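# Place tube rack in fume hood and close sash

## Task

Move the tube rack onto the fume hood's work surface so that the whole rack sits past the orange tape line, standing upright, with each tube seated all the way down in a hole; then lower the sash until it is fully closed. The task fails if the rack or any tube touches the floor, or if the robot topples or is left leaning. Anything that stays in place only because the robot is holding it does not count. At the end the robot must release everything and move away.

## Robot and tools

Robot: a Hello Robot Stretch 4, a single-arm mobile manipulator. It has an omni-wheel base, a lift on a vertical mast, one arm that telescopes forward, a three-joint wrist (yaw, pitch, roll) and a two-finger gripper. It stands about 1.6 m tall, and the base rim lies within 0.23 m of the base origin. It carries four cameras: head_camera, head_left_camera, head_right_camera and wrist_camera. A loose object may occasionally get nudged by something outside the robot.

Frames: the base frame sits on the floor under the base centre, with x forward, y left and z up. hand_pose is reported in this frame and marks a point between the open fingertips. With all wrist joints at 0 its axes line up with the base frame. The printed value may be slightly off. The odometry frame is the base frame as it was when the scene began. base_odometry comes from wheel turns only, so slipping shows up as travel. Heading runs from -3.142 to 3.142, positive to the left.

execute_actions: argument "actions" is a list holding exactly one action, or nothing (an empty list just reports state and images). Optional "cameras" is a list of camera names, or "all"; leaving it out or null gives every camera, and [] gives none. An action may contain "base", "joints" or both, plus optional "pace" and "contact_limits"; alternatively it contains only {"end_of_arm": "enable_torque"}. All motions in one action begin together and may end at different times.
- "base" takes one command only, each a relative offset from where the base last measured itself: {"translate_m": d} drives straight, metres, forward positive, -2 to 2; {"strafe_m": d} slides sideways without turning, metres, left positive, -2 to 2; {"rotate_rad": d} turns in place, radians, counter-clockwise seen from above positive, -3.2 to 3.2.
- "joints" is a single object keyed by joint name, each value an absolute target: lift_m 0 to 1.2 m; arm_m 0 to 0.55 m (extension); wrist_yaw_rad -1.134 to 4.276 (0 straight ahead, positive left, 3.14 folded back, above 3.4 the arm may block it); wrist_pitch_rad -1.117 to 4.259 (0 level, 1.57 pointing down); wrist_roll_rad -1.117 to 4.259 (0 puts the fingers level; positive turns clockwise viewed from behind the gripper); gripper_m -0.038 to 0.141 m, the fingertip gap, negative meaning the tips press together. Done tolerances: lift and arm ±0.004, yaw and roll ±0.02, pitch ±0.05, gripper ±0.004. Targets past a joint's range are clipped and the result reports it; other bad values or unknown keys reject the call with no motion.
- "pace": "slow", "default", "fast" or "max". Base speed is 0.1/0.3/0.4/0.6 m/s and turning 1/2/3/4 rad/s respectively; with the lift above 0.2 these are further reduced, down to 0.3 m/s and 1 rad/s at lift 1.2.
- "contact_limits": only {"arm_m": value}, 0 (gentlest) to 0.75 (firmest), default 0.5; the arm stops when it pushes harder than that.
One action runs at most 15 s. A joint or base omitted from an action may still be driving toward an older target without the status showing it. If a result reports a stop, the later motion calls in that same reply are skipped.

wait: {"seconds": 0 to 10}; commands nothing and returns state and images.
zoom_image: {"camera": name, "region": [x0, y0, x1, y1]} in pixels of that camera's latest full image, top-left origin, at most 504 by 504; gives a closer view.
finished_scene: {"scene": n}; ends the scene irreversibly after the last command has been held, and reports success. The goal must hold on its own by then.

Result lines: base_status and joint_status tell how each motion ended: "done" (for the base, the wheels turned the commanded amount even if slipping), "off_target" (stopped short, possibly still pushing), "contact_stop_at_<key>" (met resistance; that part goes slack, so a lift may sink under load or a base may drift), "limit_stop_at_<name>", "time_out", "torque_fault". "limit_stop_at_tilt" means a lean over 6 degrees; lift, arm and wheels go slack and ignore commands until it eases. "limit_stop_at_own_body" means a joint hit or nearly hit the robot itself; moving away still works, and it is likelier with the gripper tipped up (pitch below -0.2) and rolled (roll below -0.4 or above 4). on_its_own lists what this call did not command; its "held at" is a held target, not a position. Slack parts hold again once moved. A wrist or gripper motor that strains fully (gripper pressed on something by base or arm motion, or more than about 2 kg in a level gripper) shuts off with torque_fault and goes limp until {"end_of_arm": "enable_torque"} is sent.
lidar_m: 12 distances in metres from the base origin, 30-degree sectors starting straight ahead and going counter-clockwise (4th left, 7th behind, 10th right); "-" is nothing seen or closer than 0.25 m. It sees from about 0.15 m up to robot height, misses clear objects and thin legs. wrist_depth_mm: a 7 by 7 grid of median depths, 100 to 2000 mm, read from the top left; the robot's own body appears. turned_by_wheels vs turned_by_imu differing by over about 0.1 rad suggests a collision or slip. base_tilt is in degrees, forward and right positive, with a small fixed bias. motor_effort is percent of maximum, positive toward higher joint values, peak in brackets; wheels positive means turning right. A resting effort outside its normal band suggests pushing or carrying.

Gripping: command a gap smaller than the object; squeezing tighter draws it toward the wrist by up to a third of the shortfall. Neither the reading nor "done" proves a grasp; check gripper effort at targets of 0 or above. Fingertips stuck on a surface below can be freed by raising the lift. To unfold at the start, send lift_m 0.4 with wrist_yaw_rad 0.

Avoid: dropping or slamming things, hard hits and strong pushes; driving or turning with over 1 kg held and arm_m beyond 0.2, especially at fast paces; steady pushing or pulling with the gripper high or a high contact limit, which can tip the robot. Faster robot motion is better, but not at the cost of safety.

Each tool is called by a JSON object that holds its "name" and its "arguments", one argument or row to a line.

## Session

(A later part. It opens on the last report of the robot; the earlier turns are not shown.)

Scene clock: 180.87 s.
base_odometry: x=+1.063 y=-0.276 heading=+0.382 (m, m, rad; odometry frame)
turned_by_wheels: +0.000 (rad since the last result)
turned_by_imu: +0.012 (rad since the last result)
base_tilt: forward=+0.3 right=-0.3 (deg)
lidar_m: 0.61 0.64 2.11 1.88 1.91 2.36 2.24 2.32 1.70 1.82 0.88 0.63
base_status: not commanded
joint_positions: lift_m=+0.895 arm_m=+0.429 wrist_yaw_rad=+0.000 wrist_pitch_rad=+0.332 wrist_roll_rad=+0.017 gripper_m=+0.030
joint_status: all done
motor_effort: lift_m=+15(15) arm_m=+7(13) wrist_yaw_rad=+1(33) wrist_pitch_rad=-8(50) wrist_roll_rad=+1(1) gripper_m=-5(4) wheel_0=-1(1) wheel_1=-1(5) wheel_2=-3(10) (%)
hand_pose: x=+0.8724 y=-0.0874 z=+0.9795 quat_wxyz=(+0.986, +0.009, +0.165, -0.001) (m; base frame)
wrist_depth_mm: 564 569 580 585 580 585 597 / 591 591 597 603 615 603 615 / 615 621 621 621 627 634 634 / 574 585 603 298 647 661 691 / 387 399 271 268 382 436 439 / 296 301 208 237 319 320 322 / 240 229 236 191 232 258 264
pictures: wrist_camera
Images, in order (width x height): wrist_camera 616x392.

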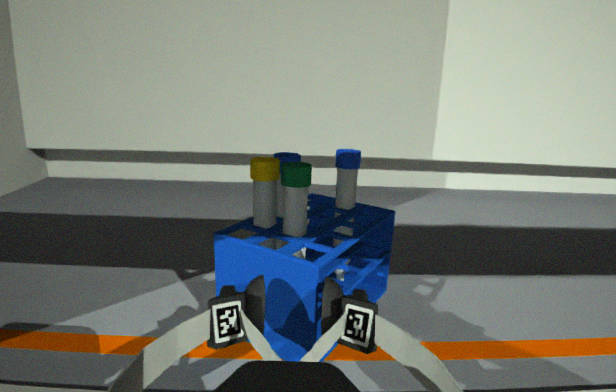

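Now tips are below the top; push on.

{"name": "execute_actions", "arguments": {
  "actions": [
    {"joints":{"arm_m":0.53},"pace":"slow"}
  ],
  "cameras": ["wrist_camera","head_camera"]
}}

Scene clock: 182.90 s.
base_odometry: x=+1.063 y=-0.276 heading=+0.382 (m, m, rad; odometry frame)
turned_by_wheels: +0.000 (rad since the last result)
turned_by_imu: +0.005 (rad since the last result)
base_tilt: forward=+0.1 right=-0.3 (deg)
lidar_m: 0.61 0.65 2.13 1.89 1.91 2.36 2.24 2.33 1.69 1.83 0.89 0.66
base_status: not commanded
joint_positions: lift_m=+0.895 arm_m=+0.505 wrist_yaw_rad=+0.000 wrist_pitch_rad=+0.332 wrist_roll_rad=+0.017 gripper_m=+0.030
joint_status: arm_m contact_stop (moved +0.076 of +0.101)
on_its_own: arm_m is slack since a contact_stop (your +0.530 is given up)
motor_effort: lift_m=+23(23) arm_m=+0(24) wrist_yaw_rad=+1(1) wrist_pitch_rad=-7(8) wrist_roll_rad=+1(1) gripper_m=-4(4) wheel_0=-4(3) wheel_1=+0(3) wheel_2=-5(16) (%)
hand_pose: x=+0.9488 y=-0.0874 z=+0.9788 quat_wxyz=(+0.986, +0.009, +0.165, -0.001) (m; base frame)
wrist_depth_mm: 504 504 508 508 517 512 517 / 521 521 530 525 535 535 539 / 539 544 544 549 559 549 559 / 574 580 597 290 615 621 615 / 387 397 270 263 334 430 436 / 291 298 207 230 301 319 320 / 238 228 234 192 230 257 263
pictures: head_camera, wrist_camera
Images, in order (width x height): head_camera 420x560, wrist_camera 616x392.

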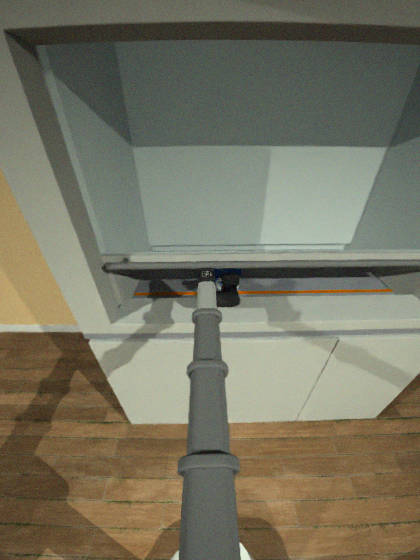

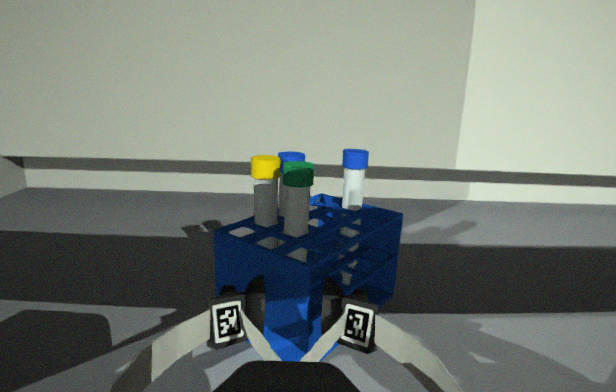

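{"name": "execute_actions", "arguments": {
  "actions": [
    {"joints":{"arm_m":0.1},"pace":"slow"}
  ],
  "cameras": []
}}

{"name": "execute_actions", "arguments": {
  "actions": [
    {"joints":{"lift_m":1.2,"wrist_pitch_rad":0.4,"gripper_m":0.03}}
  ],
  "cameras": ["wrist_camera","head_camera"]
}}

Scene clock: 186.33 s.
base_odometry: x=+1.063 y=-0.276 heading=+0.384 (m, m, rad; odometry frame)
turned_by_wheels: +0.002 (rad since the last result)
turned_by_imu: -0.022 (rad since the last result)
base_tilt: forward=+0.3 right=-0.3 (deg)
lidar_m: 0.61 0.65 2.08 1.87 1.91 2.37 2.25 2.33 1.69 1.74 0.89 0.63
base_status: not commanded
joint_positions: lift_m=+0.895 arm_m=+0.371 wrist_yaw_rad=+0.014 wrist_pitch_rad=+0.321 wrist_roll_rad=+0.017 gripper_m=+0.030
joint_status: arm_m contact_stop (moved -0.134 of -0.405)
on_its_own: arm_m is slack since a contact_stop (your +0.100 is given up); wrist_yaw_rad is at rest, and its effort (-39) is outside its rest range (-13 to +13); wrist_pitch_rad is at rest, and its effort (+24) is outside its rest range (-23 to +23)
motor_effort: lift_m=+17(24) arm_m=+0(24) wrist_yaw_rad=-39(77) wrist_pitch_rad=+24(81) wrist_roll_rad=+1(1) gripper_m=-10(20) wheel_0=+7(11) wheel_1=+2(3) wheel_2=+13(27) (%)
hand_pose: x=+0.8172 y=-0.0837 z=+0.9822 quat_wxyz=(+0.987, +0.008, +0.160, +0.005) (m; base frame)
wrist_depth_mm: 621 634 634 627 640 647 640 / 640 654 654 654 661 661 676 / 668 676 691 683 691 691 707 / 609 640 647 427 691 723 741 / 407 421 402 389 452 459 466 / 306 312 208 297 330 334 334 / 180 172 183 187 181 193 198
pictures: none
No camera images: the call's "cameras" was empty. Leave "cameras" out to get every camera's image.

not run: a stop came earlier in this reply.

Pads catch on the lip; pitch up.

{"name": "execute_actions", "arguments": {
  "actions": [
    {"joints":{"arm_m":0.4,"wrist_pitch_rad":0.1},"pace":"slow"}
  ],
  "cameras": []
}}

{"name": "execute_actions", "arguments": {
  "actions": [
    {"joints":{"arm_m":0.05}}
  ],
  "cameras": ["wrist_camera"]
}}

{"name": "execute_actions", "arguments": {
  "actions": [
    {"joints":{"lift_m":1.2,"wrist_pitch_rad":0.4}}
  ],
  "cameras": ["wrist_camera","head_camera"]
}}

Scene clock: 188.03 s.
base_odometry: x=+1.063 y=-0.276 heading=+0.382 (m, m, rad; odometry frame)
turned_by_wheels: -0.002 (rad since the last result)
turned_by_imu: -0.002 (rad since the last result)
base_tilt: forward=+0.2 right=-0.3 (deg)
lidar_m: 0.61 0.65 2.05 1.87 1.86 2.36 2.25 2.36 1.70 1.74 0.91 0.65
base_status: not commanded
joint_positions: lift_m=+0.895 arm_m=+0.399 wrist_yaw_rad=+0.000 wrist_pitch_rad=+0.103 wrist_roll_rad=+0.018 gripper_m=+0.030
joint_status: all done
motor_effort: lift_m=+18(17) arm_m=+7(7) wrist_yaw_rad=+0(37) wrist_pitch_rad=-10(19) wrist_roll_rad=+0(1) gripper_m=-3(11) wheel_0=+0(6) wheel_1=+0(2) wheel_2=+0(13) (%)
hand_pose: x=+0.8566 y=-0.0874 z=+1.0437 quat_wxyz=(+0.999, +0.009, +0.051, +0.000) (m; base frame)
wrist_depth_mm: 634 640 654 654 661 676 676 / 640 654 654 661 668 676 683 / 647 647 654 668 683 683 699 / 647 661 668 668 683 699 699 / 654 683 676 676 741 707 723 / 500 521 208 364 554 574 574 / 368 340 349 191 347 404 402
pictures: none
No camera images: the call's "cameras" was empty. Leave "cameras" out to get every camera's image.

Scene clock: 190.20 s.
base_odometry: x=+1.063 y=-0.276 heading=+0.382 (m, m, rad; odometry frame)
turned_by_wheels: +0.000 (rad since the last result)
turned_by_imu: -0.001 (rad since the last result)
base_tilt: forward=+0.1 right=-0.1 (deg)
lidar_m: 0.60 0.62 2.08 1.89 1.89 2.35 2.26 2.34 1.70 1.72 0.92 0.67
base_status: not commanded
joint_positions: lift_m=+0.895 arm_m=+0.051 wrist_yaw_rad=+0.000 wrist_pitch_rad=+0.102 wrist_roll_rad=+0.018 gripper_m=+0.030
joint_status: all done
motor_effort: lift_m=+18(18) arm_m=-7(10) wrist_yaw_rad=+1(0) wrist_pitch_rad=-8(10) wrist_roll_rad=+1(0) gripper_m=-3(6) wheel_0=+1(0) wheel_1=+0(0) wheel_2=-1(1) (%)
hand_pose: x=+0.5092 y=-0.0874 z=+1.0438 quat_wxyz=(+0.999, +0.009, +0.051, +0.000) (m; base frame)
wrist_depth_mm: 683 976 991 1025 1025 1025 1042 / 634 917 976 991 1008 1042 1042 / 676 991 991 1025 1025 1060 484 / 707 1008 1008 1025 1042 1042 1060 / 691 878 904 778 1008 1060 1008 / 377 392 208 384 424 430 433 / 366 366 370 192 379 389 394
pictures: wrist_camera
Images, in order (width x height): wrist_camera 616x392.

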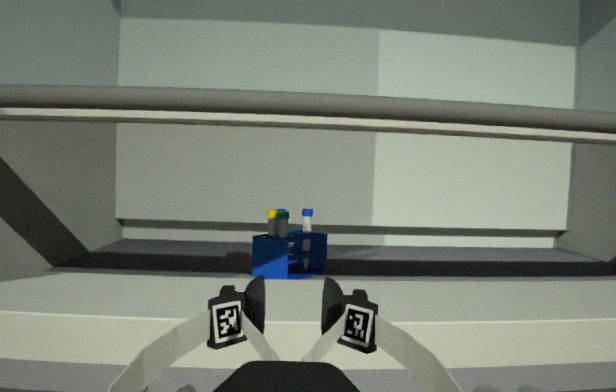

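Scene clock: 192.50 s.
base_odometry: x=+1.063 y=-0.276 heading=+0.382 (m, m, rad; odometry frame)
turned_by_wheels: +0.000 (rad since the last result)
turned_by_imu: -0.001 (rad since the last result)
base_tilt: forward=+0.3 right=-0.3 (deg)
lidar_m: 0.61 0.64 2.07 1.88 1.88 2.34 2.27 2.35 1.70 1.73 0.89 0.64
base_status: not commanded
joint_positions: lift_m=+1.200 arm_m=+0.051 wrist_yaw_rad=+0.000 wrist_pitch_rad=+0.402 wrist_roll_rad=+0.018 gripper_m=+0.030
joint_status: all done
motor_effort: lift_m=+23(26) arm_m=-7(7) wrist_yaw_rad=+2(1) wrist_pitch_rad=-7(7) wrist_roll_rad=+1(0) gripper_m=-5(3) wheel_0=+0(1) wheel_1=+0(0) wheel_2=-1(1) (%)
hand_pose: x=+0.4877 y=-0.0874 z=+1.2651 quat_wxyz=(+0.980, +0.009, +0.200, -0.002) (m; base frame)
wrist_depth_mm: 699 931 931 931 946 946 946 / 707 946 976 991 991 1008 1008 / 707 976 1008 1042 1025 1060 1078 / 627 946 1060 1042 1078 1118 1098 / 634 866 866 759 504 508 512 / 683 732 208 741 778 788 788 / 539 521 530 192 530 580 597
pictures: head_camera, wrist_camera
Images, in order (width x height): head_camera 420x560, wrist_camera 616x392.

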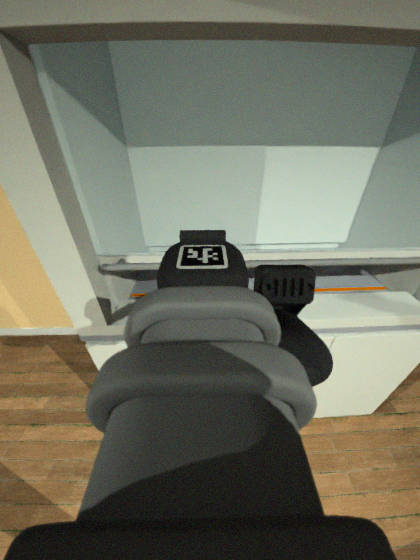

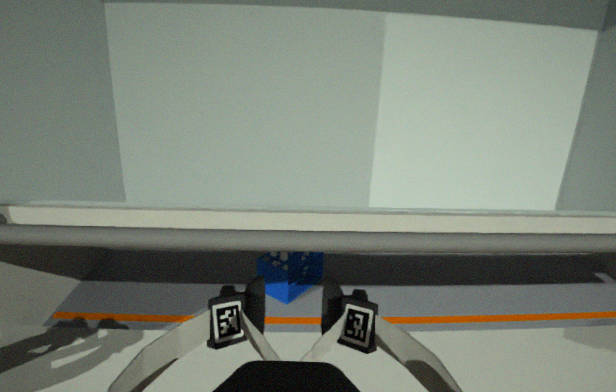

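{"name": "execute_actions", "arguments": {
  "actions": [
    {"joints":{"arm_m":0.26,"gripper_m":0.0}}
  ],
  "cameras": []
}}

{"name": "execute_actions", "arguments": {
  "actions": [
    {"joints":{"lift_m":1.14},"pace":"slow"}
  ],
  "cameras": ["wrist_camera","head_right_camera"]
}}

Scene clock: 194.57 s.
base_odometry: x=+1.063 y=-0.276 heading=+0.382 (m, m, rad; odometry frame)
turned_by_wheels: +0.000 (rad since the last result)
turned_by_imu: -0.001 (rad since the last result)
base_tilt: forward=+0.2 right=-0.4 (deg)
lidar_m: 0.61 0.63 2.07 1.92 1.88 2.34 2.27 2.34 1.70 1.69 0.90 0.65
base_status: not commanded
joint_positions: lift_m=+1.200 arm_m=+0.259 wrist_yaw_rad=+0.000 wrist_pitch_rad=+0.402 wrist_roll_rad=+0.018 gripper_m=+0.000
joint_status: all done
motor_effort: lift_m=+22(23) arm_m=+7(9) wrist_yaw_rad=+0(2) wrist_pitch_rad=-6(7) wrist_roll_rad=+1(0) gripper_m=-5(7) wheel_0=+1(1) wheel_1=+0(0) wheel_2=-1(1) (%)
hand_pose: x=+0.6951 y=-0.0874 z=+1.2650 quat_wxyz=(+0.980, +0.009, +0.200, -0.002) (m; base frame)
wrist_depth_mm: 707 723 723 732 750 750 759 / 715 759 768 768 768 788 788 / 699 788 809 809 831 820 842 / 707 842 842 878 866 866 878 / 715 891 904 891 904 917 931 / 286 291 289 204 306 309 310 / 247 245 183 180 176 279 272
pictures: none
No camera images: the call's "cameras" was empty. Leave "cameras" out to get every camera's image.

Scene clock: 195.93 s.
base_odometry: x=+1.063 y=-0.276 heading=+0.382 (m, m, rad; odometry frame)
turned_by_wheels: +0.000 (rad since the last result)
turned_by_imu: +0.000 (rad since the last result)
base_tilt: forward=-0.1 right=-0.2 (deg)
lidar_m: 0.61 0.63 2.08 1.89 1.90 2.37 2.26 2.31 1.67 1.69 0.93 0.66
base_status: not commanded
joint_positions: lift_m=+1.141 arm_m=+0.259 wrist_yaw_rad=-0.002 wrist_pitch_rad=+0.389 wrist_roll_rad=+0.018 gripper_m=+0.000
joint_status: all done
on_its_own: wrist_pitch_rad is at rest, and its effort (+30) is outside its rest range (-23 to +23)
motor_effort: lift_m=+8(28) arm_m=+7(7) wrist_yaw_rad=+6(5) wrist_pitch_rad=+30(30) wrist_roll_rad=+1(0) gripper_m=-4(5) wheel_0=+0(1) wheel_1=+0(0) wheel_2=-1(1) (%)
hand_pose: x=+0.6964 y=-0.0879 z=+1.2097 quat_wxyz=(+0.981, +0.009, +0.193, -0.003) (m; base frame)
wrist_depth_mm: 715 715 732 732 741 750 759 / 715 768 759 778 788 788 788 / 707 798 798 798 820 820 842 / 707 831 842 854 866 878 891 / 273 279 286 293 297 301 306 / 224 227 224 204 239 241 243 / 549 375 539 181 180 580 597
pictures: head_right_camera, wrist_camera
Images, in order (width x height): head_right_camera 420x672, wrist_camera 616x392.

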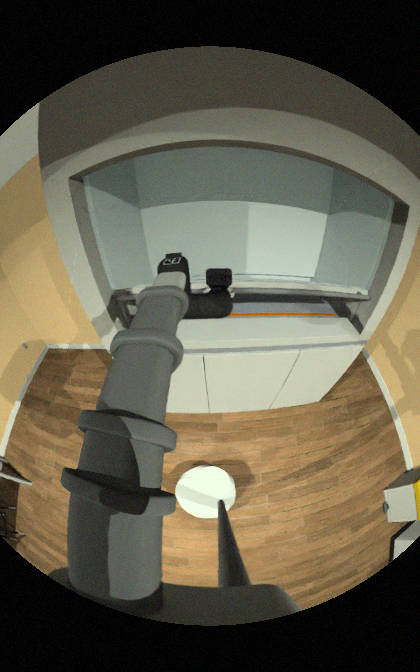

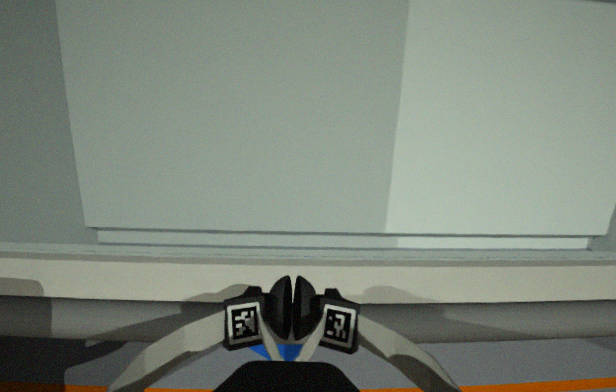

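On the bar. Push down further.

{"name": "execute_actions", "arguments": {
  "actions": [
    {"joints":{"lift_m":1.1},"pace":"slow"}
  ],
  "cameras": ["wrist_camera"]
}}

Scene clock: 197.43 s.
base_odometry: x=+1.063 y=-0.276 heading=+0.382 (m, m, rad; odometry frame)
turned_by_wheels: +0.000 (rad since the last result)
turned_by_imu: +0.006 (rad since the last result)
base_tilt: forward=+0.3 right=-0.3 (deg)
lidar_m: 0.62 0.65 2.08 1.91 1.90 2.34 2.27 2.32 1.73 1.74 0.92 0.66
base_status: not commanded
joint_positions: lift_m=+1.100 arm_m=+0.259 wrist_yaw_rad=+0.000 wrist_pitch_rad=+0.402 wrist_roll_rad=+0.018 gripper_m=+0.000
joint_status: all done
motor_effort: lift_m=+14(11) arm_m=+7(7) wrist_yaw_rad=+2(23) wrist_pitch_rad=-6(75) wrist_roll_rad=+1(1) gripper_m=-7(6) wheel_0=+1(1) wheel_1=+0(0) wheel_2=-4(4) (%)
hand_pose: x=+0.6952 y=-0.0875 z=+1.1658 quat_wxyz=(+0.980, +0.009, +0.199, -0.002) (m; base frame)
wrist_depth_mm: 683 732 732 732 741 750 750 / 699 759 768 778 778 788 778 / 691 798 809 820 809 831 831 / 691 842 854 842 866 878 878 / 283 287 297 569 788 809 809 / 232 236 232 204 285 254 253 / 466 229 183 180 177 496 500
pictures: wrist_camera
Images, in order (width x height): wrist_camera 616x392.

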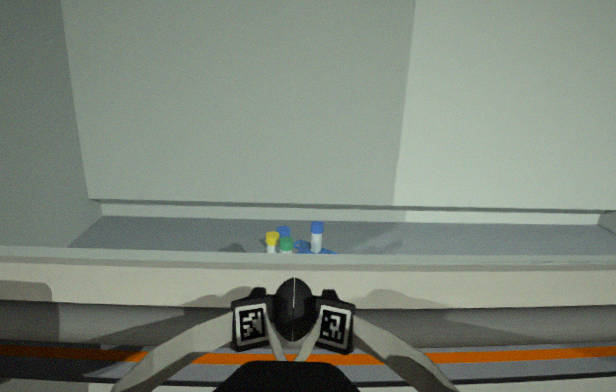

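{"name": "execute_actions", "arguments": {
  "actions": [
    {"joints":{"lift_m":1.0},"pace":"slow"}
  ],
  "cameras": ["wrist_camera","head_camera"]
}}

Scene clock: 199.10 s.
base_odometry: x=+1.063 y=-0.276 heading=+0.382 (m, m, rad; odometry frame)
turned_by_wheels: +0.000 (rad since the last result)
turned_by_imu: +0.007 (rad since the last result)
base_tilt: forward=+0.2 right=-0.3 (deg)
lidar_m: 0.61 0.64 2.11 1.90 1.90 2.35 2.26 2.34 1.68 1.81 0.91 0.64
base_status: not commanded
joint_positions: lift_m=+1.057 arm_m=+0.259 wrist_yaw_rad=-0.001 wrist_pitch_rad=+0.402 wrist_roll_rad=+0.018 gripper_m=+0.000
joint_status: lift_m contact_stop (moved -0.043 of -0.100)
on_its_own: lift_m is slack since a contact_stop (your +1.000 is given up)
motor_effort: lift_m=+18(21) arm_m=+7(7) wrist_yaw_rad=+2(24) wrist_pitch_rad=-6(93) wrist_roll_rad=+0(0) gripper_m=-5(7) wheel_0=-2(2) wheel_1=-1(4) wheel_2=-2(5) (%)
hand_pose: x=+0.6951 y=-0.0876 z=+1.1225 quat_wxyz=(+0.980, +0.009, +0.199, -0.002) (m; base frame)
wrist_depth_mm: 683 723 732 723 732 741 759 / 683 759 759 768 778 788 768 / 676 809 809 831 820 842 831 / 676 842 878 842 842 866 878 / 274 282 287 293 298 303 306 / 228 231 230 203 242 245 246 / 357 357 183 180 177 377 384
pictures: head_camera, wrist_camera
Images, in order (width x height): head_camera 420x560, wrist_camera 616x392.

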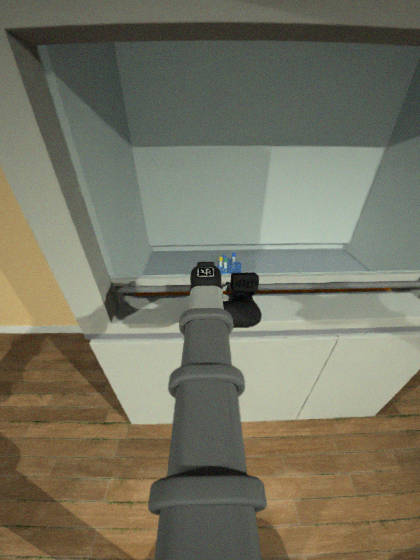

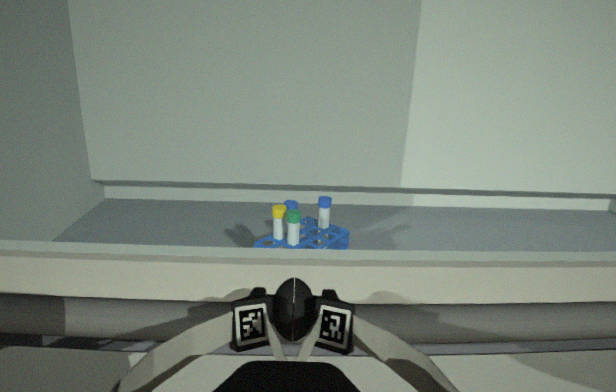

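{"name": "execute_actions", "arguments": {
  "actions": [
    {"joints":{"lift_m":1.2,"wrist_pitch_rad":0.9}}
  ],
  "cameras": []
}}

{"name": "execute_actions", "arguments": {
  "actions": [
    {"joints":{"arm_m":0.35}}
  ],
  "cameras": ["wrist_camera"]
}}

{"name": "execute_actions", "arguments": {
  "actions": [
    {"joints":{"lift_m":1.09},"pace":"slow"}
  ],
  "cameras": ["wrist_camera","head_camera"]
}}

Scene clock: 201.03 s.
base_odometry: x=+1.063 y=-0.276 heading=+0.382 (m, m, rad; odometry frame)
turned_by_wheels: +0.000 (rad since the last result)
turned_by_imu: -0.001 (rad since the last result)
base_tilt: forward=+0.2 right=-0.3 (deg)
lidar_m: 0.61 0.63 2.10 1.90 1.87 2.35 2.26 2.35 1.72 1.83 0.90 0.65
base_status: not commanded
joint_positions: lift_m=+1.200 arm_m=+0.259 wrist_yaw_rad=+0.000 wrist_pitch_rad=+0.901 wrist_roll_rad=+0.018 gripper_m=+0.000
joint_status: all done
motor_effort: lift_m=+23(25) arm_m=+7(7) wrist_yaw_rad=+0(3) wrist_pitch_rad=-5(18) wrist_roll_rad=+0(0) gripper_m=-5(7) wheel_0=-2(1) wheel_1=-1(1) wheel_2=-2(1) (%)
hand_pose: x=+0.6088 y=-0.0875 z=+1.1517 quat_wxyz=(+0.900, +0.008, +0.435, -0.004) (m; base frame)
wrist_depth_mm: 676 878 854 820 820 820 798 / 676 759 759 640 788 809 831 / 627 640 647 621 676 683 699 / 336 338 347 349 353 353 355 / 433 433 442 445 452 445 442 / 397 399 397 203 413 413 418 / 452 399 182 180 176 466 469
pictures: none
No camera images: the call's "cameras" was empty. Leave "cameras" out to get every camera's image.

Scene clock: 202.27 s.
base_odometry: x=+1.063 y=-0.276 heading=+0.382 (m, m, rad; odometry frame)
turned_by_wheels: +0.000 (rad since the last result)
turned_by_imu: +0.000 (rad since the last result)
base_tilt: forward=+0.1 right=-0.2 (deg)
lidar_m: 0.60 0.65 2.11 1.88 1.87 2.36 2.27 2.31 1.71 1.79 0.91 0.64
base_status: not commanded
joint_positions: lift_m=+1.200 arm_m=+0.349 wrist_yaw_rad=+0.000 wrist_pitch_rad=+0.901 wrist_roll_rad=+0.018 gripper_m=+0.000
joint_status: all done
motor_effort: lift_m=+22(22) arm_m=+7(6) wrist_yaw_rad=+2(1) wrist_pitch_rad=-6(5) wrist_roll_rad=+0(1) gripper_m=-6(6) wheel_0=-2(1) wheel_1=-1(1) wheel_2=-2(2) (%)
hand_pose: x=+0.6987 y=-0.0874 z=+1.1517 quat_wxyz=(+0.900, +0.008, +0.436, -0.004) (m; base frame)
wrist_depth_mm: 676 707 707 715 715 723 715 / 676 759 768 778 788 831 788 / 621 647 661 564 676 683 699 / 554 569 574 559 585 591 603 / 285 289 291 293 294 297 300 / 258 260 257 203 309 276 273 / 359 355 183 179 177 375 379
pictures: wrist_camera
Images, in order (width x height): wrist_camera 616x392.

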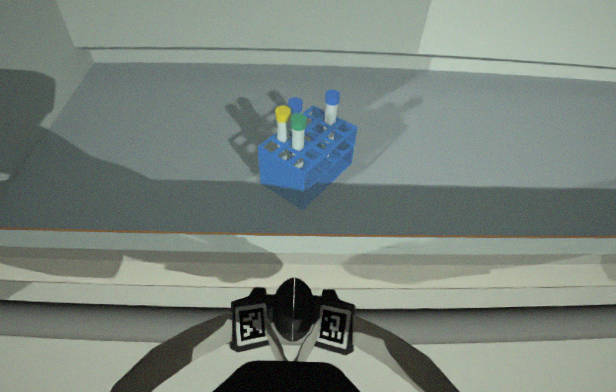

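Scene clock: 203.83 s.
base_odometry: x=+1.063 y=-0.276 heading=+0.382 (m, m, rad; odometry frame)
turned_by_wheels: +0.000 (rad since the last result)
turned_by_imu: +0.006 (rad since the last result)
base_tilt: forward=+0.1 right=-0.4 (deg)
lidar_m: 0.61 0.65 2.13 1.86 1.90 2.35 2.27 2.31 1.68 1.83 0.93 0.65
base_status: not commanded
joint_positions: lift_m=+1.142 arm_m=+0.349 wrist_yaw_rad=+0.000 wrist_pitch_rad=+0.901 wrist_roll_rad=+0.018 gripper_m=+0.000
joint_status: lift_m contact_stop (moved -0.057 of -0.110)
on_its_own: lift_m is slack since a contact_stop (your +1.090 is given up)
motor_effort: lift_m=+18(18) arm_m=+7(7) wrist_yaw_rad=+3(20) wrist_pitch_rad=-5(43) wrist_roll_rad=+0(0) gripper_m=-7(5) wheel_0=-1(1) wheel_1=+0(6) wheel_2=+0(5) (%)
hand_pose: x=+0.6987 y=-0.0875 z=+1.0945 quat_wxyz=(+0.900, +0.008, +0.435, -0.004) (m; base frame)
wrist_depth_mm: 661 759 750 759 768 741 715 / 627 654 668 530 699 699 723 / 564 564 569 512 585 591 603 / 488 492 500 504 508 517 530 / 270 271 270 270 272 271 274 / 235 235 235 205 242 245 247 / 307 306 183 180 176 324 324
pictures: head_camera, wrist_camera
Images, in order (width x height): head_camera 420x560, wrist_camera 616x392.

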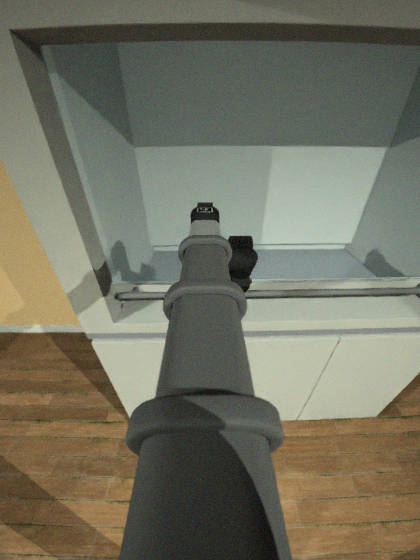

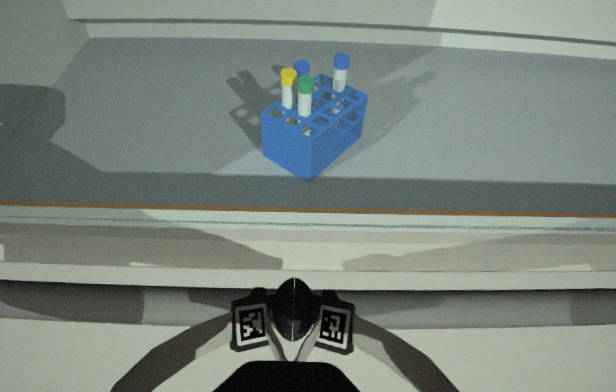

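{"name": "execute_actions", "arguments": {
  "actions": [
    {"joints":{"lift_m":1.0}}
  ],
  "cameras": ["head_camera"]
}}

{"name": "execute_actions", "arguments": {
  "actions": [
    {"joints":{"lift_m":0.95}}
  ],
  "cameras": ["head_camera"]
}}

Scene clock: 205.30 s.
base_odometry: x=+1.063 y=-0.276 heading=+0.382 (m, m, rad; odometry frame)
turned_by_wheels: +0.000 (rad since the last result)
turned_by_imu: +0.005 (rad since the last result)
base_tilt: forward=+0.1 right=-0.3 (deg)
lidar_m: 0.62 0.64 2.13 1.88 1.90 2.33 2.27 2.32 1.70 1.86 0.88 0.66
base_status: not commanded
joint_positions: lift_m=+1.115 arm_m=+0.349 wrist_yaw_rad=-0.001 wrist_pitch_rad=+0.902 wrist_roll_rad=+0.018 gripper_m=+0.000
joint_status: lift_m contact_stop (moved -0.027 of -0.142)
on_its_own: lift_m is slack since a contact_stop (your +1.000 is given up)
motor_effort: lift_m=+18(19) arm_m=+7(7) wrist_yaw_rad=+3(20) wrist_pitch_rad=-7(36) wrist_roll_rad=+1(0) gripper_m=-6(7) wheel_0=-2(2) wheel_1=-1(6) wheel_2=-1(4) (%)
hand_pose: x=+0.6985 y=-0.0876 z=+1.0673 quat_wxyz=(+0.900, +0.008, +0.436, -0.004) (m; base frame)
wrist_depth_mm: 647 723 732 723 732 759 750 / 585 603 621 500 640 647 668 / 521 525 525 504 544 554 559 / 452 455 459 469 473 480 488 / 274 273 271 271 270 272 272 / 236 236 234 204 242 243 245 / 281 281 183 180 176 296 300
pictures: head_camera
Images, in order (width x height): head_camera 420x560.

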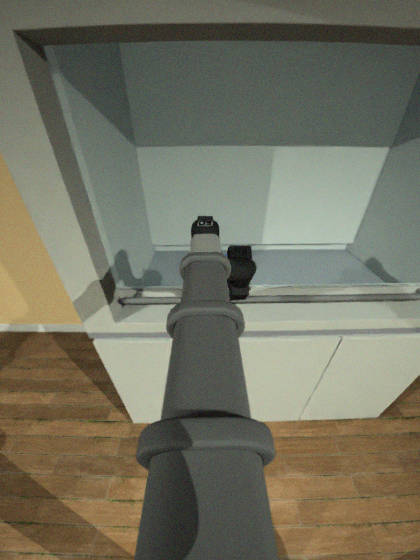

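not run: a stop came earlier in this reply.

Works incrementally.

{"name": "execute_actions", "arguments": {
  "actions": [
    {"joints":{"lift_m":1.0},"pace":"max"}
  ],
  "cameras": ["head_camera"]
}}

Scene clock: 206.80 s.
base_odometry: x=+1.062 y=-0.276 heading=+0.382 (m, m, rad; odometry frame)
turned_by_wheels: +0.000 (rad since the last result)
turned_by_imu: +0.008 (rad since the last result)
base_tilt: forward=+0.2 right=-0.3 (deg)
lidar_m: 0.62 0.65 2.16 1.86 1.92 2.32 2.24 2.32 1.70 1.90 0.89 0.63
base_status: not commanded
joint_positions: lift_m=+1.078 arm_m=+0.349 wrist_yaw_rad=-0.007 wrist_pitch_rad=+0.914 wrist_roll_rad=+0.018 gripper_m=+0.000
joint_status: lift_m contact_stop (moved -0.037 of -0.115)
on_its_own: lift_m is slack since a contact_stop (your +1.000 is given up); wrist_yaw_rad is at rest, and its effort (+21) is outside its rest range (-13 to +13); wrist_pitch_rad is at rest, and its effort (-43) is outside its rest range (-23 to +23)
motor_effort: lift_m=+18(18) arm_m=+7(7) wrist_yaw_rad=+21(40) wrist_pitch_rad=-43(65) wrist_roll_rad=+0(0) gripper_m=-4(6) wheel_0=+0(2) wheel_1=+2(7) wheel_2=-8(11) (%)
hand_pose: x=+0.6952 y=-0.0887 z=+1.0279 quat_wxyz=(+0.897, +0.009, +0.441, -0.007) (m; base frame)
wrist_depth_mm: 603 621 634 477 647 676 699 / 525 530 535 449 539 564 580 / 445 455 459 462 480 484 488 / 264 267 270 407 415 418 427 / 273 271 271 271 282 283 282 / 255 236 231 208 238 239 241 / 245 244 183 181 180 256 257
pictures: head_camera
Images, in order (width x height): head_camera 420x560.

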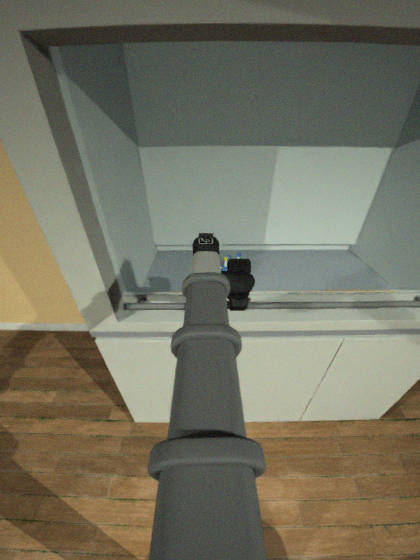

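{"name": "execute_actions", "arguments": {
  "actions": [
    {"joints":{"lift_m":1.13,"arm_m":0.32,"wrist_pitch_rad":0.9},"pace":"slow"}
  ],
  "cameras": ["head_camera","wrist_camera"]
}}

Scene clock: 208.30 s.
base_odometry: x=+1.063 y=-0.276 heading=+0.382 (m, m, rad; odometry frame)
turned_by_wheels: +0.000 (rad since the last result)
turned_by_imu: +0.000 (rad since the last result)
base_tilt: forward=+0.3 right=-0.3 (deg)
lidar_m: 0.61 0.64 2.16 1.90 1.93 2.34 2.26 2.33 1.71 1.86 0.89 0.63
base_status: not commanded
joint_positions: lift_m=+1.130 arm_m=+0.321 wrist_yaw_rad=+0.000 wrist_pitch_rad=+0.902 wrist_roll_rad=+0.018 gripper_m=+0.000
joint_status: all done
motor_effort: lift_m=+22(24) arm_m=-7(8) wrist_yaw_rad=+1(22) wrist_pitch_rad=-7(43) wrist_roll_rad=+0(0) gripper_m=-7(6) wheel_0=+0(0) wheel_1=+1(2) wheel_2=-3(8) (%)
hand_pose: x=+0.6711 y=-0.0875 z=+1.0816 quat_wxyz=(+0.900, +0.008, +0.436, -0.004) (m; base frame)
wrist_depth_mm: 627 741 750 759 788 768 778 / 603 640 647 535 647 683 691 / 539 539 544 530 564 574 580 / 469 473 480 484 492 500 504 / 314 325 324 322 324 327 334 / 312 291 287 204 293 325 327 / 301 296 183 180 177 310 310
pictures: head_camera, wrist_camera
Images, in order (width x height): head_camera 420x560, wrist_camera 616x392.

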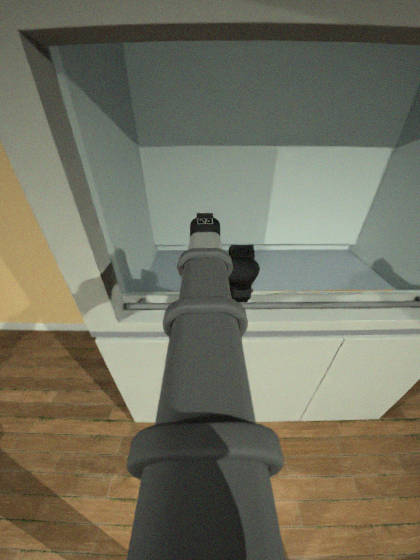

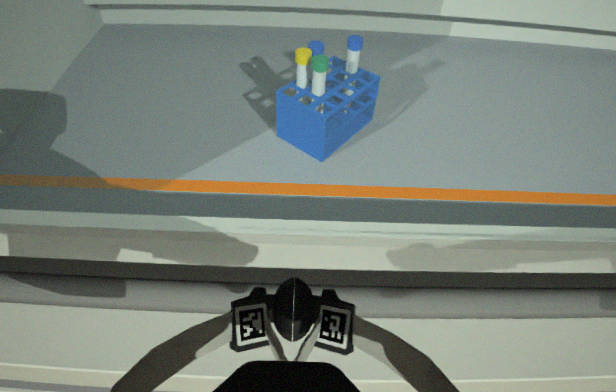

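{"name": "execute_actions", "arguments": {
  "actions": [
    {"joints":{"lift_m":1.04,"arm_m":0.33},"pace":"slow"}
  ],
  "cameras": ["wrist_camera"]
}}

Scene clock: 210.10 s.
base_odometry: x=+1.063 y=-0.276 heading=+0.382 (m, m, rad; odometry frame)
turned_by_wheels: +0.000 (rad since the last result)
turned_by_imu: +0.000 (rad since the last result)
base_tilt: forward=+0.2 right=-0.4 (deg)
lidar_m: 0.61 0.66 2.14 1.85 1.92 2.34 2.23 2.33 1.70 1.93 0.90 0.65
base_status: not commanded
joint_positions: lift_m=+1.040 arm_m=+0.329 wrist_yaw_rad=+0.000 wrist_pitch_rad=+0.902 wrist_roll_rad=+0.018 gripper_m=+0.000
joint_status: all done
motor_effort: lift_m=+14(21) arm_m=+7(7) wrist_yaw_rad=+1(3) wrist_pitch_rad=-7(7) wrist_roll_rad=+0(0) gripper_m=-5(7) wheel_0=+0(0) wheel_1=+1(1) wheel_2=-3(3) (%)
hand_pose: x=+0.6785 y=-0.0875 z=+0.9923 quat_wxyz=(+0.900, +0.008, +0.436, -0.004) (m; base frame)
wrist_depth_mm: 559 569 585 436 559 615 640 / 480 480 484 459 500 512 525 / 407 410 413 418 424 433 439 / 249 249 255 255 254 253 253 / 216 216 219 220 220 220 221 / 232 235 233 204 242 244 246 / 245 221 183 180 176 234 236
pictures: wrist_camera
Images, in order (width x height): wrist_camera 616x392.

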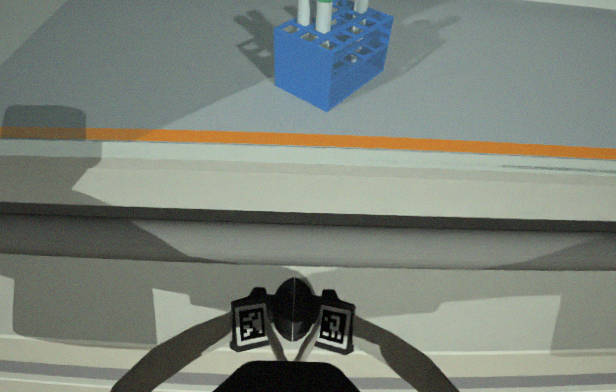

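{"name": "execute_actions", "arguments": {
  "actions": [
    {"joints":{"lift_m":1.12}}
  ],
  "cameras": []
}}

{"name": "execute_actions", "arguments": {
  "actions": [
    {"joints":{"arm_m":0.36}}
  ],
  "cameras": ["wrist_camera"]
}}

{"name": "execute_actions", "arguments": {
  "actions": [
    {"joints":{"lift_m":1.02},"pace":"slow"}
  ],
  "cameras": ["wrist_camera"]
}}

Scene clock: 211.77 s.
base_odometry: x=+1.063 y=-0.276 heading=+0.382 (m, m, rad; odometry frame)
turned_by_wheels: +0.000 (rad since the last result)
turned_by_imu: +0.000 (rad since the last result)
base_tilt: forward=+0.2 right=-0.3 (deg)
lidar_m: 0.61 0.67 2.16 1.88 1.90 2.34 2.27 2.33 1.70 1.89 0.87 0.65
base_status: not commanded
joint_positions: lift_m=+1.120 arm_m=+0.329 wrist_yaw_rad=+0.000 wrist_pitch_rad=+0.902 wrist_roll_rad=+0.018 gripper_m=+0.000
joint_status: all done
motor_effort: lift_m=+22(29) arm_m=+7(7) wrist_yaw_rad=+4(2) wrist_pitch_rad=-7(7) wrist_roll_rad=+1(0) gripper_m=-5(6) wheel_0=+0(0) wheel_1=+1(1) wheel_2=-3(3) (%)
hand_pose: x=+0.6785 y=-0.0875 z=+1.0716 quat_wxyz=(+0.900, +0.008, +0.436, -0.004) (m; base frame)
wrist_depth_mm: 627 732 750 741 768 768 778 / 591 615 621 517 621 661 676 / 525 535 535 512 544 554 569 / 459 462 466 473 480 484 488 / 312 310 309 310 314 317 320 / 276 279 274 204 281 282 285 / 286 285 182 179 176 300 301
pictures: none
No camera images: the call's "cameras" was empty. Leave "cameras" out to get every camera's image.

Scene clock: 212.60 s.
base_odometry: x=+1.063 y=-0.276 heading=+0.382 (m, m, rad; odometry frame)
turned_by_wheels: +0.000 (rad since the last result)
turned_by_imu: +0.000 (rad since the last result)
base_tilt: forward=+0.2 right=-0.2 (deg)
lidar_m: 0.61 0.66 2.17 1.86 1.93 2.34 2.26 2.33 1.70 1.87 0.90 0.67
base_status: not commanded
joint_positions: lift_m=+1.120 arm_m=+0.359 wrist_yaw_rad=+0.000 wrist_pitch_rad=+0.902 wrist_roll_rad=+0.018 gripper_m=+0.000
joint_status: all done
motor_effort: lift_m=+22(22) arm_m=+7(8) wrist_yaw_rad=+2(2) wrist_pitch_rad=-6(7) wrist_roll_rad=+0(0) gripper_m=-7(7) wheel_0=+0(0) wheel_1=+1(1) wheel_2=-3(3) (%)
hand_pose: x=+0.7086 y=-0.0875 z=+1.0716 quat_wxyz=(+0.900, +0.008, +0.436, -0.004) (m; base frame)
wrist_depth_mm: 627 723 732 723 732 741 750 / 597 615 621 517 627 654 668 / 525 525 535 496 554 559 564 / 455 459 466 473 480 484 492 / 286 290 293 297 421 430 430 / 294 291 287 204 300 301 301 / 281 254 183 179 176 276 293
pictures: wrist_camera
Images, in order (width x height): wrist_camera 616x392.

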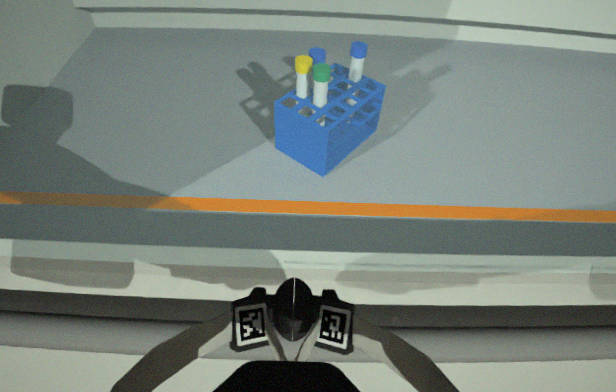

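Scene clock: 214.17 s.
base_odometry: x=+1.063 y=-0.276 heading=+0.382 (m, m, rad; odometry frame)
turned_by_wheels: +0.000 (rad since the last result)
turned_by_imu: +0.004 (rad since the last result)
base_tilt: forward=+0.2 right=-0.3 (deg)
lidar_m: 0.62 0.66 2.17 1.85 1.91 2.32 2.25 2.32 1.70 1.91 0.89 0.64
base_status: not commanded
joint_positions: lift_m=+1.061 arm_m=+0.359 wrist_yaw_rad=-0.004 wrist_pitch_rad=+0.897 wrist_roll_rad=+0.018 gripper_m=+0.000
joint_status: lift_m contact_stop (moved -0.058 of -0.100)
on_its_own: lift_m is slack since a contact_stop (your +1.020 is given up)
motor_effort: lift_m=+17(18) arm_m=+7(7) wrist_yaw_rad=+13(18) wrist_pitch_rad=+8(40) wrist_roll_rad=+1(0) gripper_m=-5(6) wheel_0=-2(2) wheel_1=-1(5) wheel_2=-4(6) (%)
hand_pose: x=+0.7094 y=-0.0881 z=+1.0140 quat_wxyz=(+0.901, +0.009, +0.433, -0.006) (m; base frame)
wrist_depth_mm: 591 634 654 640 661 699 715 / 530 535 544 439 525 574 591 / 449 455 459 452 473 484 488 / 387 394 397 404 413 418 424 / 257 262 259 258 265 267 268 / 225 229 226 208 241 244 247 / 235 236 210 182 179 244 242
pictures: wrist_camera
Images, in order (width x height): wrist_camera 616x392.

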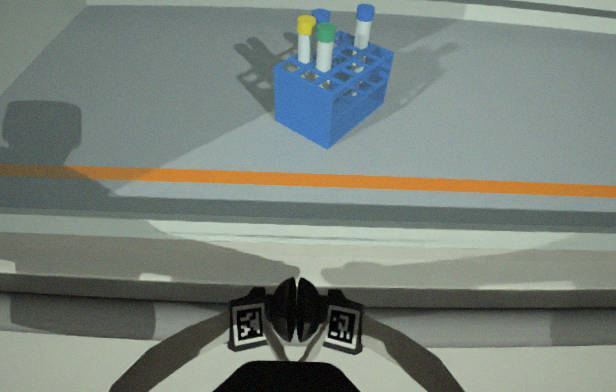

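On bar at z≈1.02. Push again.

{"name": "execute_actions", "arguments": {
  "actions": [
    {"joints":{"lift_m":1.0},"pace":"slow"}
  ],
  "cameras": ["wrist_camera"]
}}

{"name": "execute_actions", "arguments": {
  "actions": [
    {"joints":{"lift_m":0.97}}
  ],
  "cameras": ["wrist_camera"]
}}

Scene clock: 215.83 s.
base_odometry: x=+1.063 y=-0.276 heading=+0.382 (m, m, rad; odometry frame)
turned_by_wheels: +0.000 (rad since the last result)
turned_by_imu: +0.000 (rad since the last result)
base_tilt: forward=+0.1 right=-0.4 (deg)
lidar_m: 0.62 0.67 2.17 1.85 1.90 2.34 2.23 2.31 1.72 1.93 0.87 0.62
base_status: not commanded
joint_positions: lift_m=+1.059 arm_m=+0.359 wrist_yaw_rad=-0.004 wrist_pitch_rad=+0.895 wrist_roll_rad=+0.018 gripper_m=+0.000
joint_status: lift_m contact_stop (moved -0.002 of -0.061)
on_its_own: lift_m is slack since a contact_stop (your +1.000 is given up)
motor_effort: lift_m=+16(10) arm_m=+7(7) wrist_yaw_rad=+12(21) wrist_pitch_rad=+13(36) wrist_roll_rad=+0(0) gripper_m=-5(4) wheel_0=-2(2) wheel_1=-1(1) wheel_2=-5(5) (%)
hand_pose: x=+0.7097 y=-0.0882 z=+1.0119 quat_wxyz=(+0.901, +0.009, +0.433, -0.006) (m; base frame)
wrist_depth_mm: 597 640 654 640 661 699 707 / 530 535 544 442 525 580 580 / 449 449 459 455 473 480 488 / 389 397 399 402 410 415 421 / 257 260 260 259 263 265 266 / 225 229 227 205 240 243 245 / 235 232 234 180 179 243 243
pictures: wrist_camera
Images, in order (width x height): wrist_camera 616x392.

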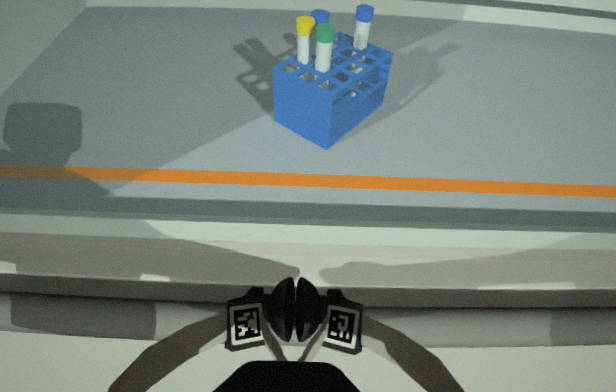

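not run: a stop came earlier in this reply.

{"name": "execute_actions", "arguments": {
  "actions": [
    {"joints":{"lift_m":1.0}}
  ],
  "cameras": []
}}

{"name": "execute_actions", "arguments": {
  "actions": [
    {"joints":{"lift_m":1.12},"pace":"slow"}
  ],
  "cameras": []
}}

{"name": "execute_actions", "arguments": {
  "actions": [
    {"base":{"translate_m":-0.35},"joints":{"arm_m":0.1,"wrist_pitch_rad":0.2,"lift_m":0.95}}
  ],
  "cameras": ["wrist_camera","head_camera"]
}}

Scene clock: 217.43 s.
base_odometry: x=+1.063 y=-0.276 heading=+0.382 (m, m, rad; odometry frame)
turned_by_wheels: +0.000 (rad since the last result)
turned_by_imu: +0.000 (rad since the last result)
base_tilt: forward=+0.1 right=-0.1 (deg)
lidar_m: 0.59 0.64 2.17 1.86 1.91 2.32 2.25 2.33 1.70 1.95 0.91 0.65
base_status: not commanded
joint_positions: lift_m=+1.058 arm_m=+0.359 wrist_yaw_rad=-0.004 wrist_pitch_rad=+0.895 wrist_roll_rad=+0.018 gripper_m=+0.000
joint_status: lift_m contact_stop (moved +0.000 of -0.059)
on_its_own: lift_m is slack since a contact_stop (your +1.000 is given up)
motor_effort: lift_m=+15(12) arm_m=+7(7) wrist_yaw_rad=+13(24) wrist_pitch_rad=+14(47) wrist_roll_rad=+0(0) gripper_m=-3(4) wheel_0=-1(2) wheel_1=-1(1) wheel_2=-5(5) (%)
hand_pose: x=+0.7098 y=-0.0882 z=+1.0115 quat_wxyz=(+0.902, +0.009, +0.433, -0.006) (m; base frame)
wrist_depth_mm: 591 640 668 640 668 699 723 / 530 535 539 442 530 574 591 / 445 455 462 449 477 480 496 / 389 397 399 402 410 415 421 / 256 259 259 259 263 266 268 / 225 228 227 205 241 242 244 / 236 232 231 182 179 243 243
pictures: none
No camera images: the call's "cameras" was empty. Leave "cameras" out to get every camera's image.

not run: a stop came earlier in this reply.

not run: a stop came earlier in this reply.

{"name": "execute_actions", "arguments": {
  "actions": [
    {"joints":{"lift_m":1.12},"pace":"slow"}
  ],
  "cameras": []
}}

{"name": "execute_actions", "arguments": {
  "actions": [
    {"base":{"translate_m":-0.3},"joints":{"arm_m":0.1,"wrist_pitch_rad":0.1,"lift_m":0.9}}
  ],
  "cameras": ["wrist_camera","head_camera"]
}}

Scene clock: 219.07 s.
base_odometry: x=+1.063 y=-0.276 heading=+0.382 (m, m, rad; odometry frame)
turned_by_wheels: +0.000 (rad since the last result)
turned_by_imu: +0.000 (rad since the last result)
base_tilt: forward=+0.3 right=-0.3 (deg)
lidar_m: 0.60 0.67 2.13 1.87 1.93 2.34 2.25 2.34 1.71 1.93 0.90 0.65
base_status: not commanded
joint_positions: lift_m=+1.120 arm_m=+0.359 wrist_yaw_rad=+0.000 wrist_pitch_rad=+0.901 wrist_roll_rad=+0.018 gripper_m=+0.000
joint_status: all done
motor_effort: lift_m=+22(22) arm_m=+8(7) wrist_yaw_rad=+3(13) wrist_pitch_rad=-4(11) wrist_roll_rad=+0(1) gripper_m=-6(6) wheel_0=-1(1) wheel_1=-1(1) wheel_2=-3(5) (%)
hand_pose: x=+0.7087 y=-0.0875 z=+1.0717 quat_wxyz=(+0.900, +0.008, +0.435, -0.004) (m; base frame)
wrist_depth_mm: 621 723 732 741 750 750 759 / 591 627 634 539 627 668 668 / 525 530 535 488 539 564 564 / 459 459 469 473 477 484 488 / 304 353 357 362 424 427 430 / 307 309 294 204 300 314 315 / 273 267 183 180 177 276 278
pictures: none
No camera images: the call's "cameras" was empty. Leave "cameras" out to get every camera's image.

Scene clock: 221.53 s.
base_odometry: x=+0.784 y=-0.388 heading=+0.381 (m, m, rad; odometry frame)
turned_by_wheels: +0.000 (rad since the last result)
turned_by_imu: +0.000 (rad since the last result)
base_tilt: forward=+0.2 right=-0.2 (deg)
lidar_m: 0.91 1.00 2.62 1.83 1.94 2.01 1.95 2.02 1.70 1.64 1.32 0.96
base_status: done
joint_positions: lift_m=+0.900 arm_m=+0.101 wrist_yaw_rad=+0.000 wrist_pitch_rad=+0.102 wrist_roll_rad=+0.018 gripper_m=+0.000
joint_status: all done
motor_effort: lift_m=+14(19) arm_m=-7(7) wrist_yaw_rad=+2(2) wrist_pitch_rad=-9(13) wrist_roll_rad=+0(1) gripper_m=-6(4) wheel_0=-2(11) wheel_1=-4(10) wheel_2=+1(12) (%)
hand_pose: x=+0.5591 y=-0.0874 z=+1.0491 quat_wxyz=(+0.999, +0.009, +0.051, +0.000) (m; base frame)
wrist_depth_mm: 640 931 1281 1281 1281 1229 1229 / 654 946 1308 1255 1281 1255 1229 / 640 991 1255 1281 1308 1308 1229 / 654 991 1281 1308 1308 1308 1229 / 627 661 668 676 668 683 699 / 627 634 627 204 634 647 640 / 634 634 183 180 177 654 640
pictures: head_camera, wrist_camera
Images, in order (width x height): head_camera 420x560, wrist_camera 616x392.

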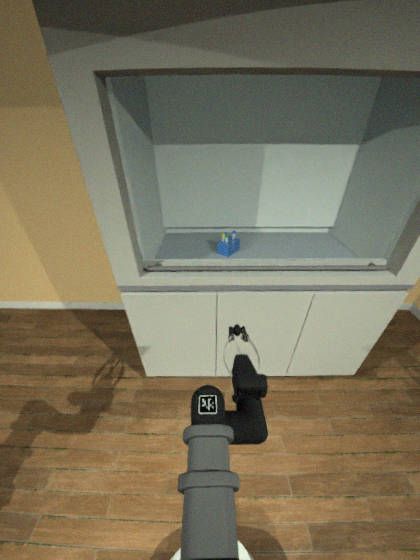

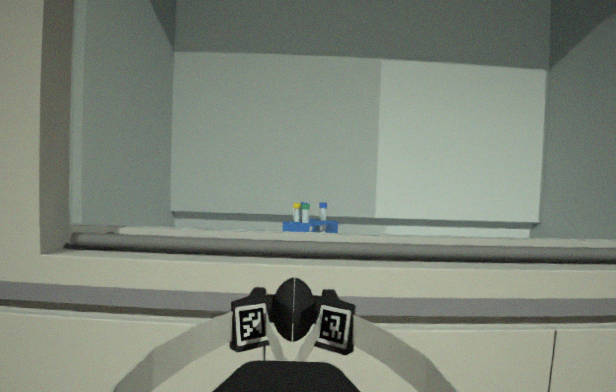

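Looks shut.

{"name": "finished_scene", "arguments": {
  "scene": 1
}}

The scene is finished: the task was done.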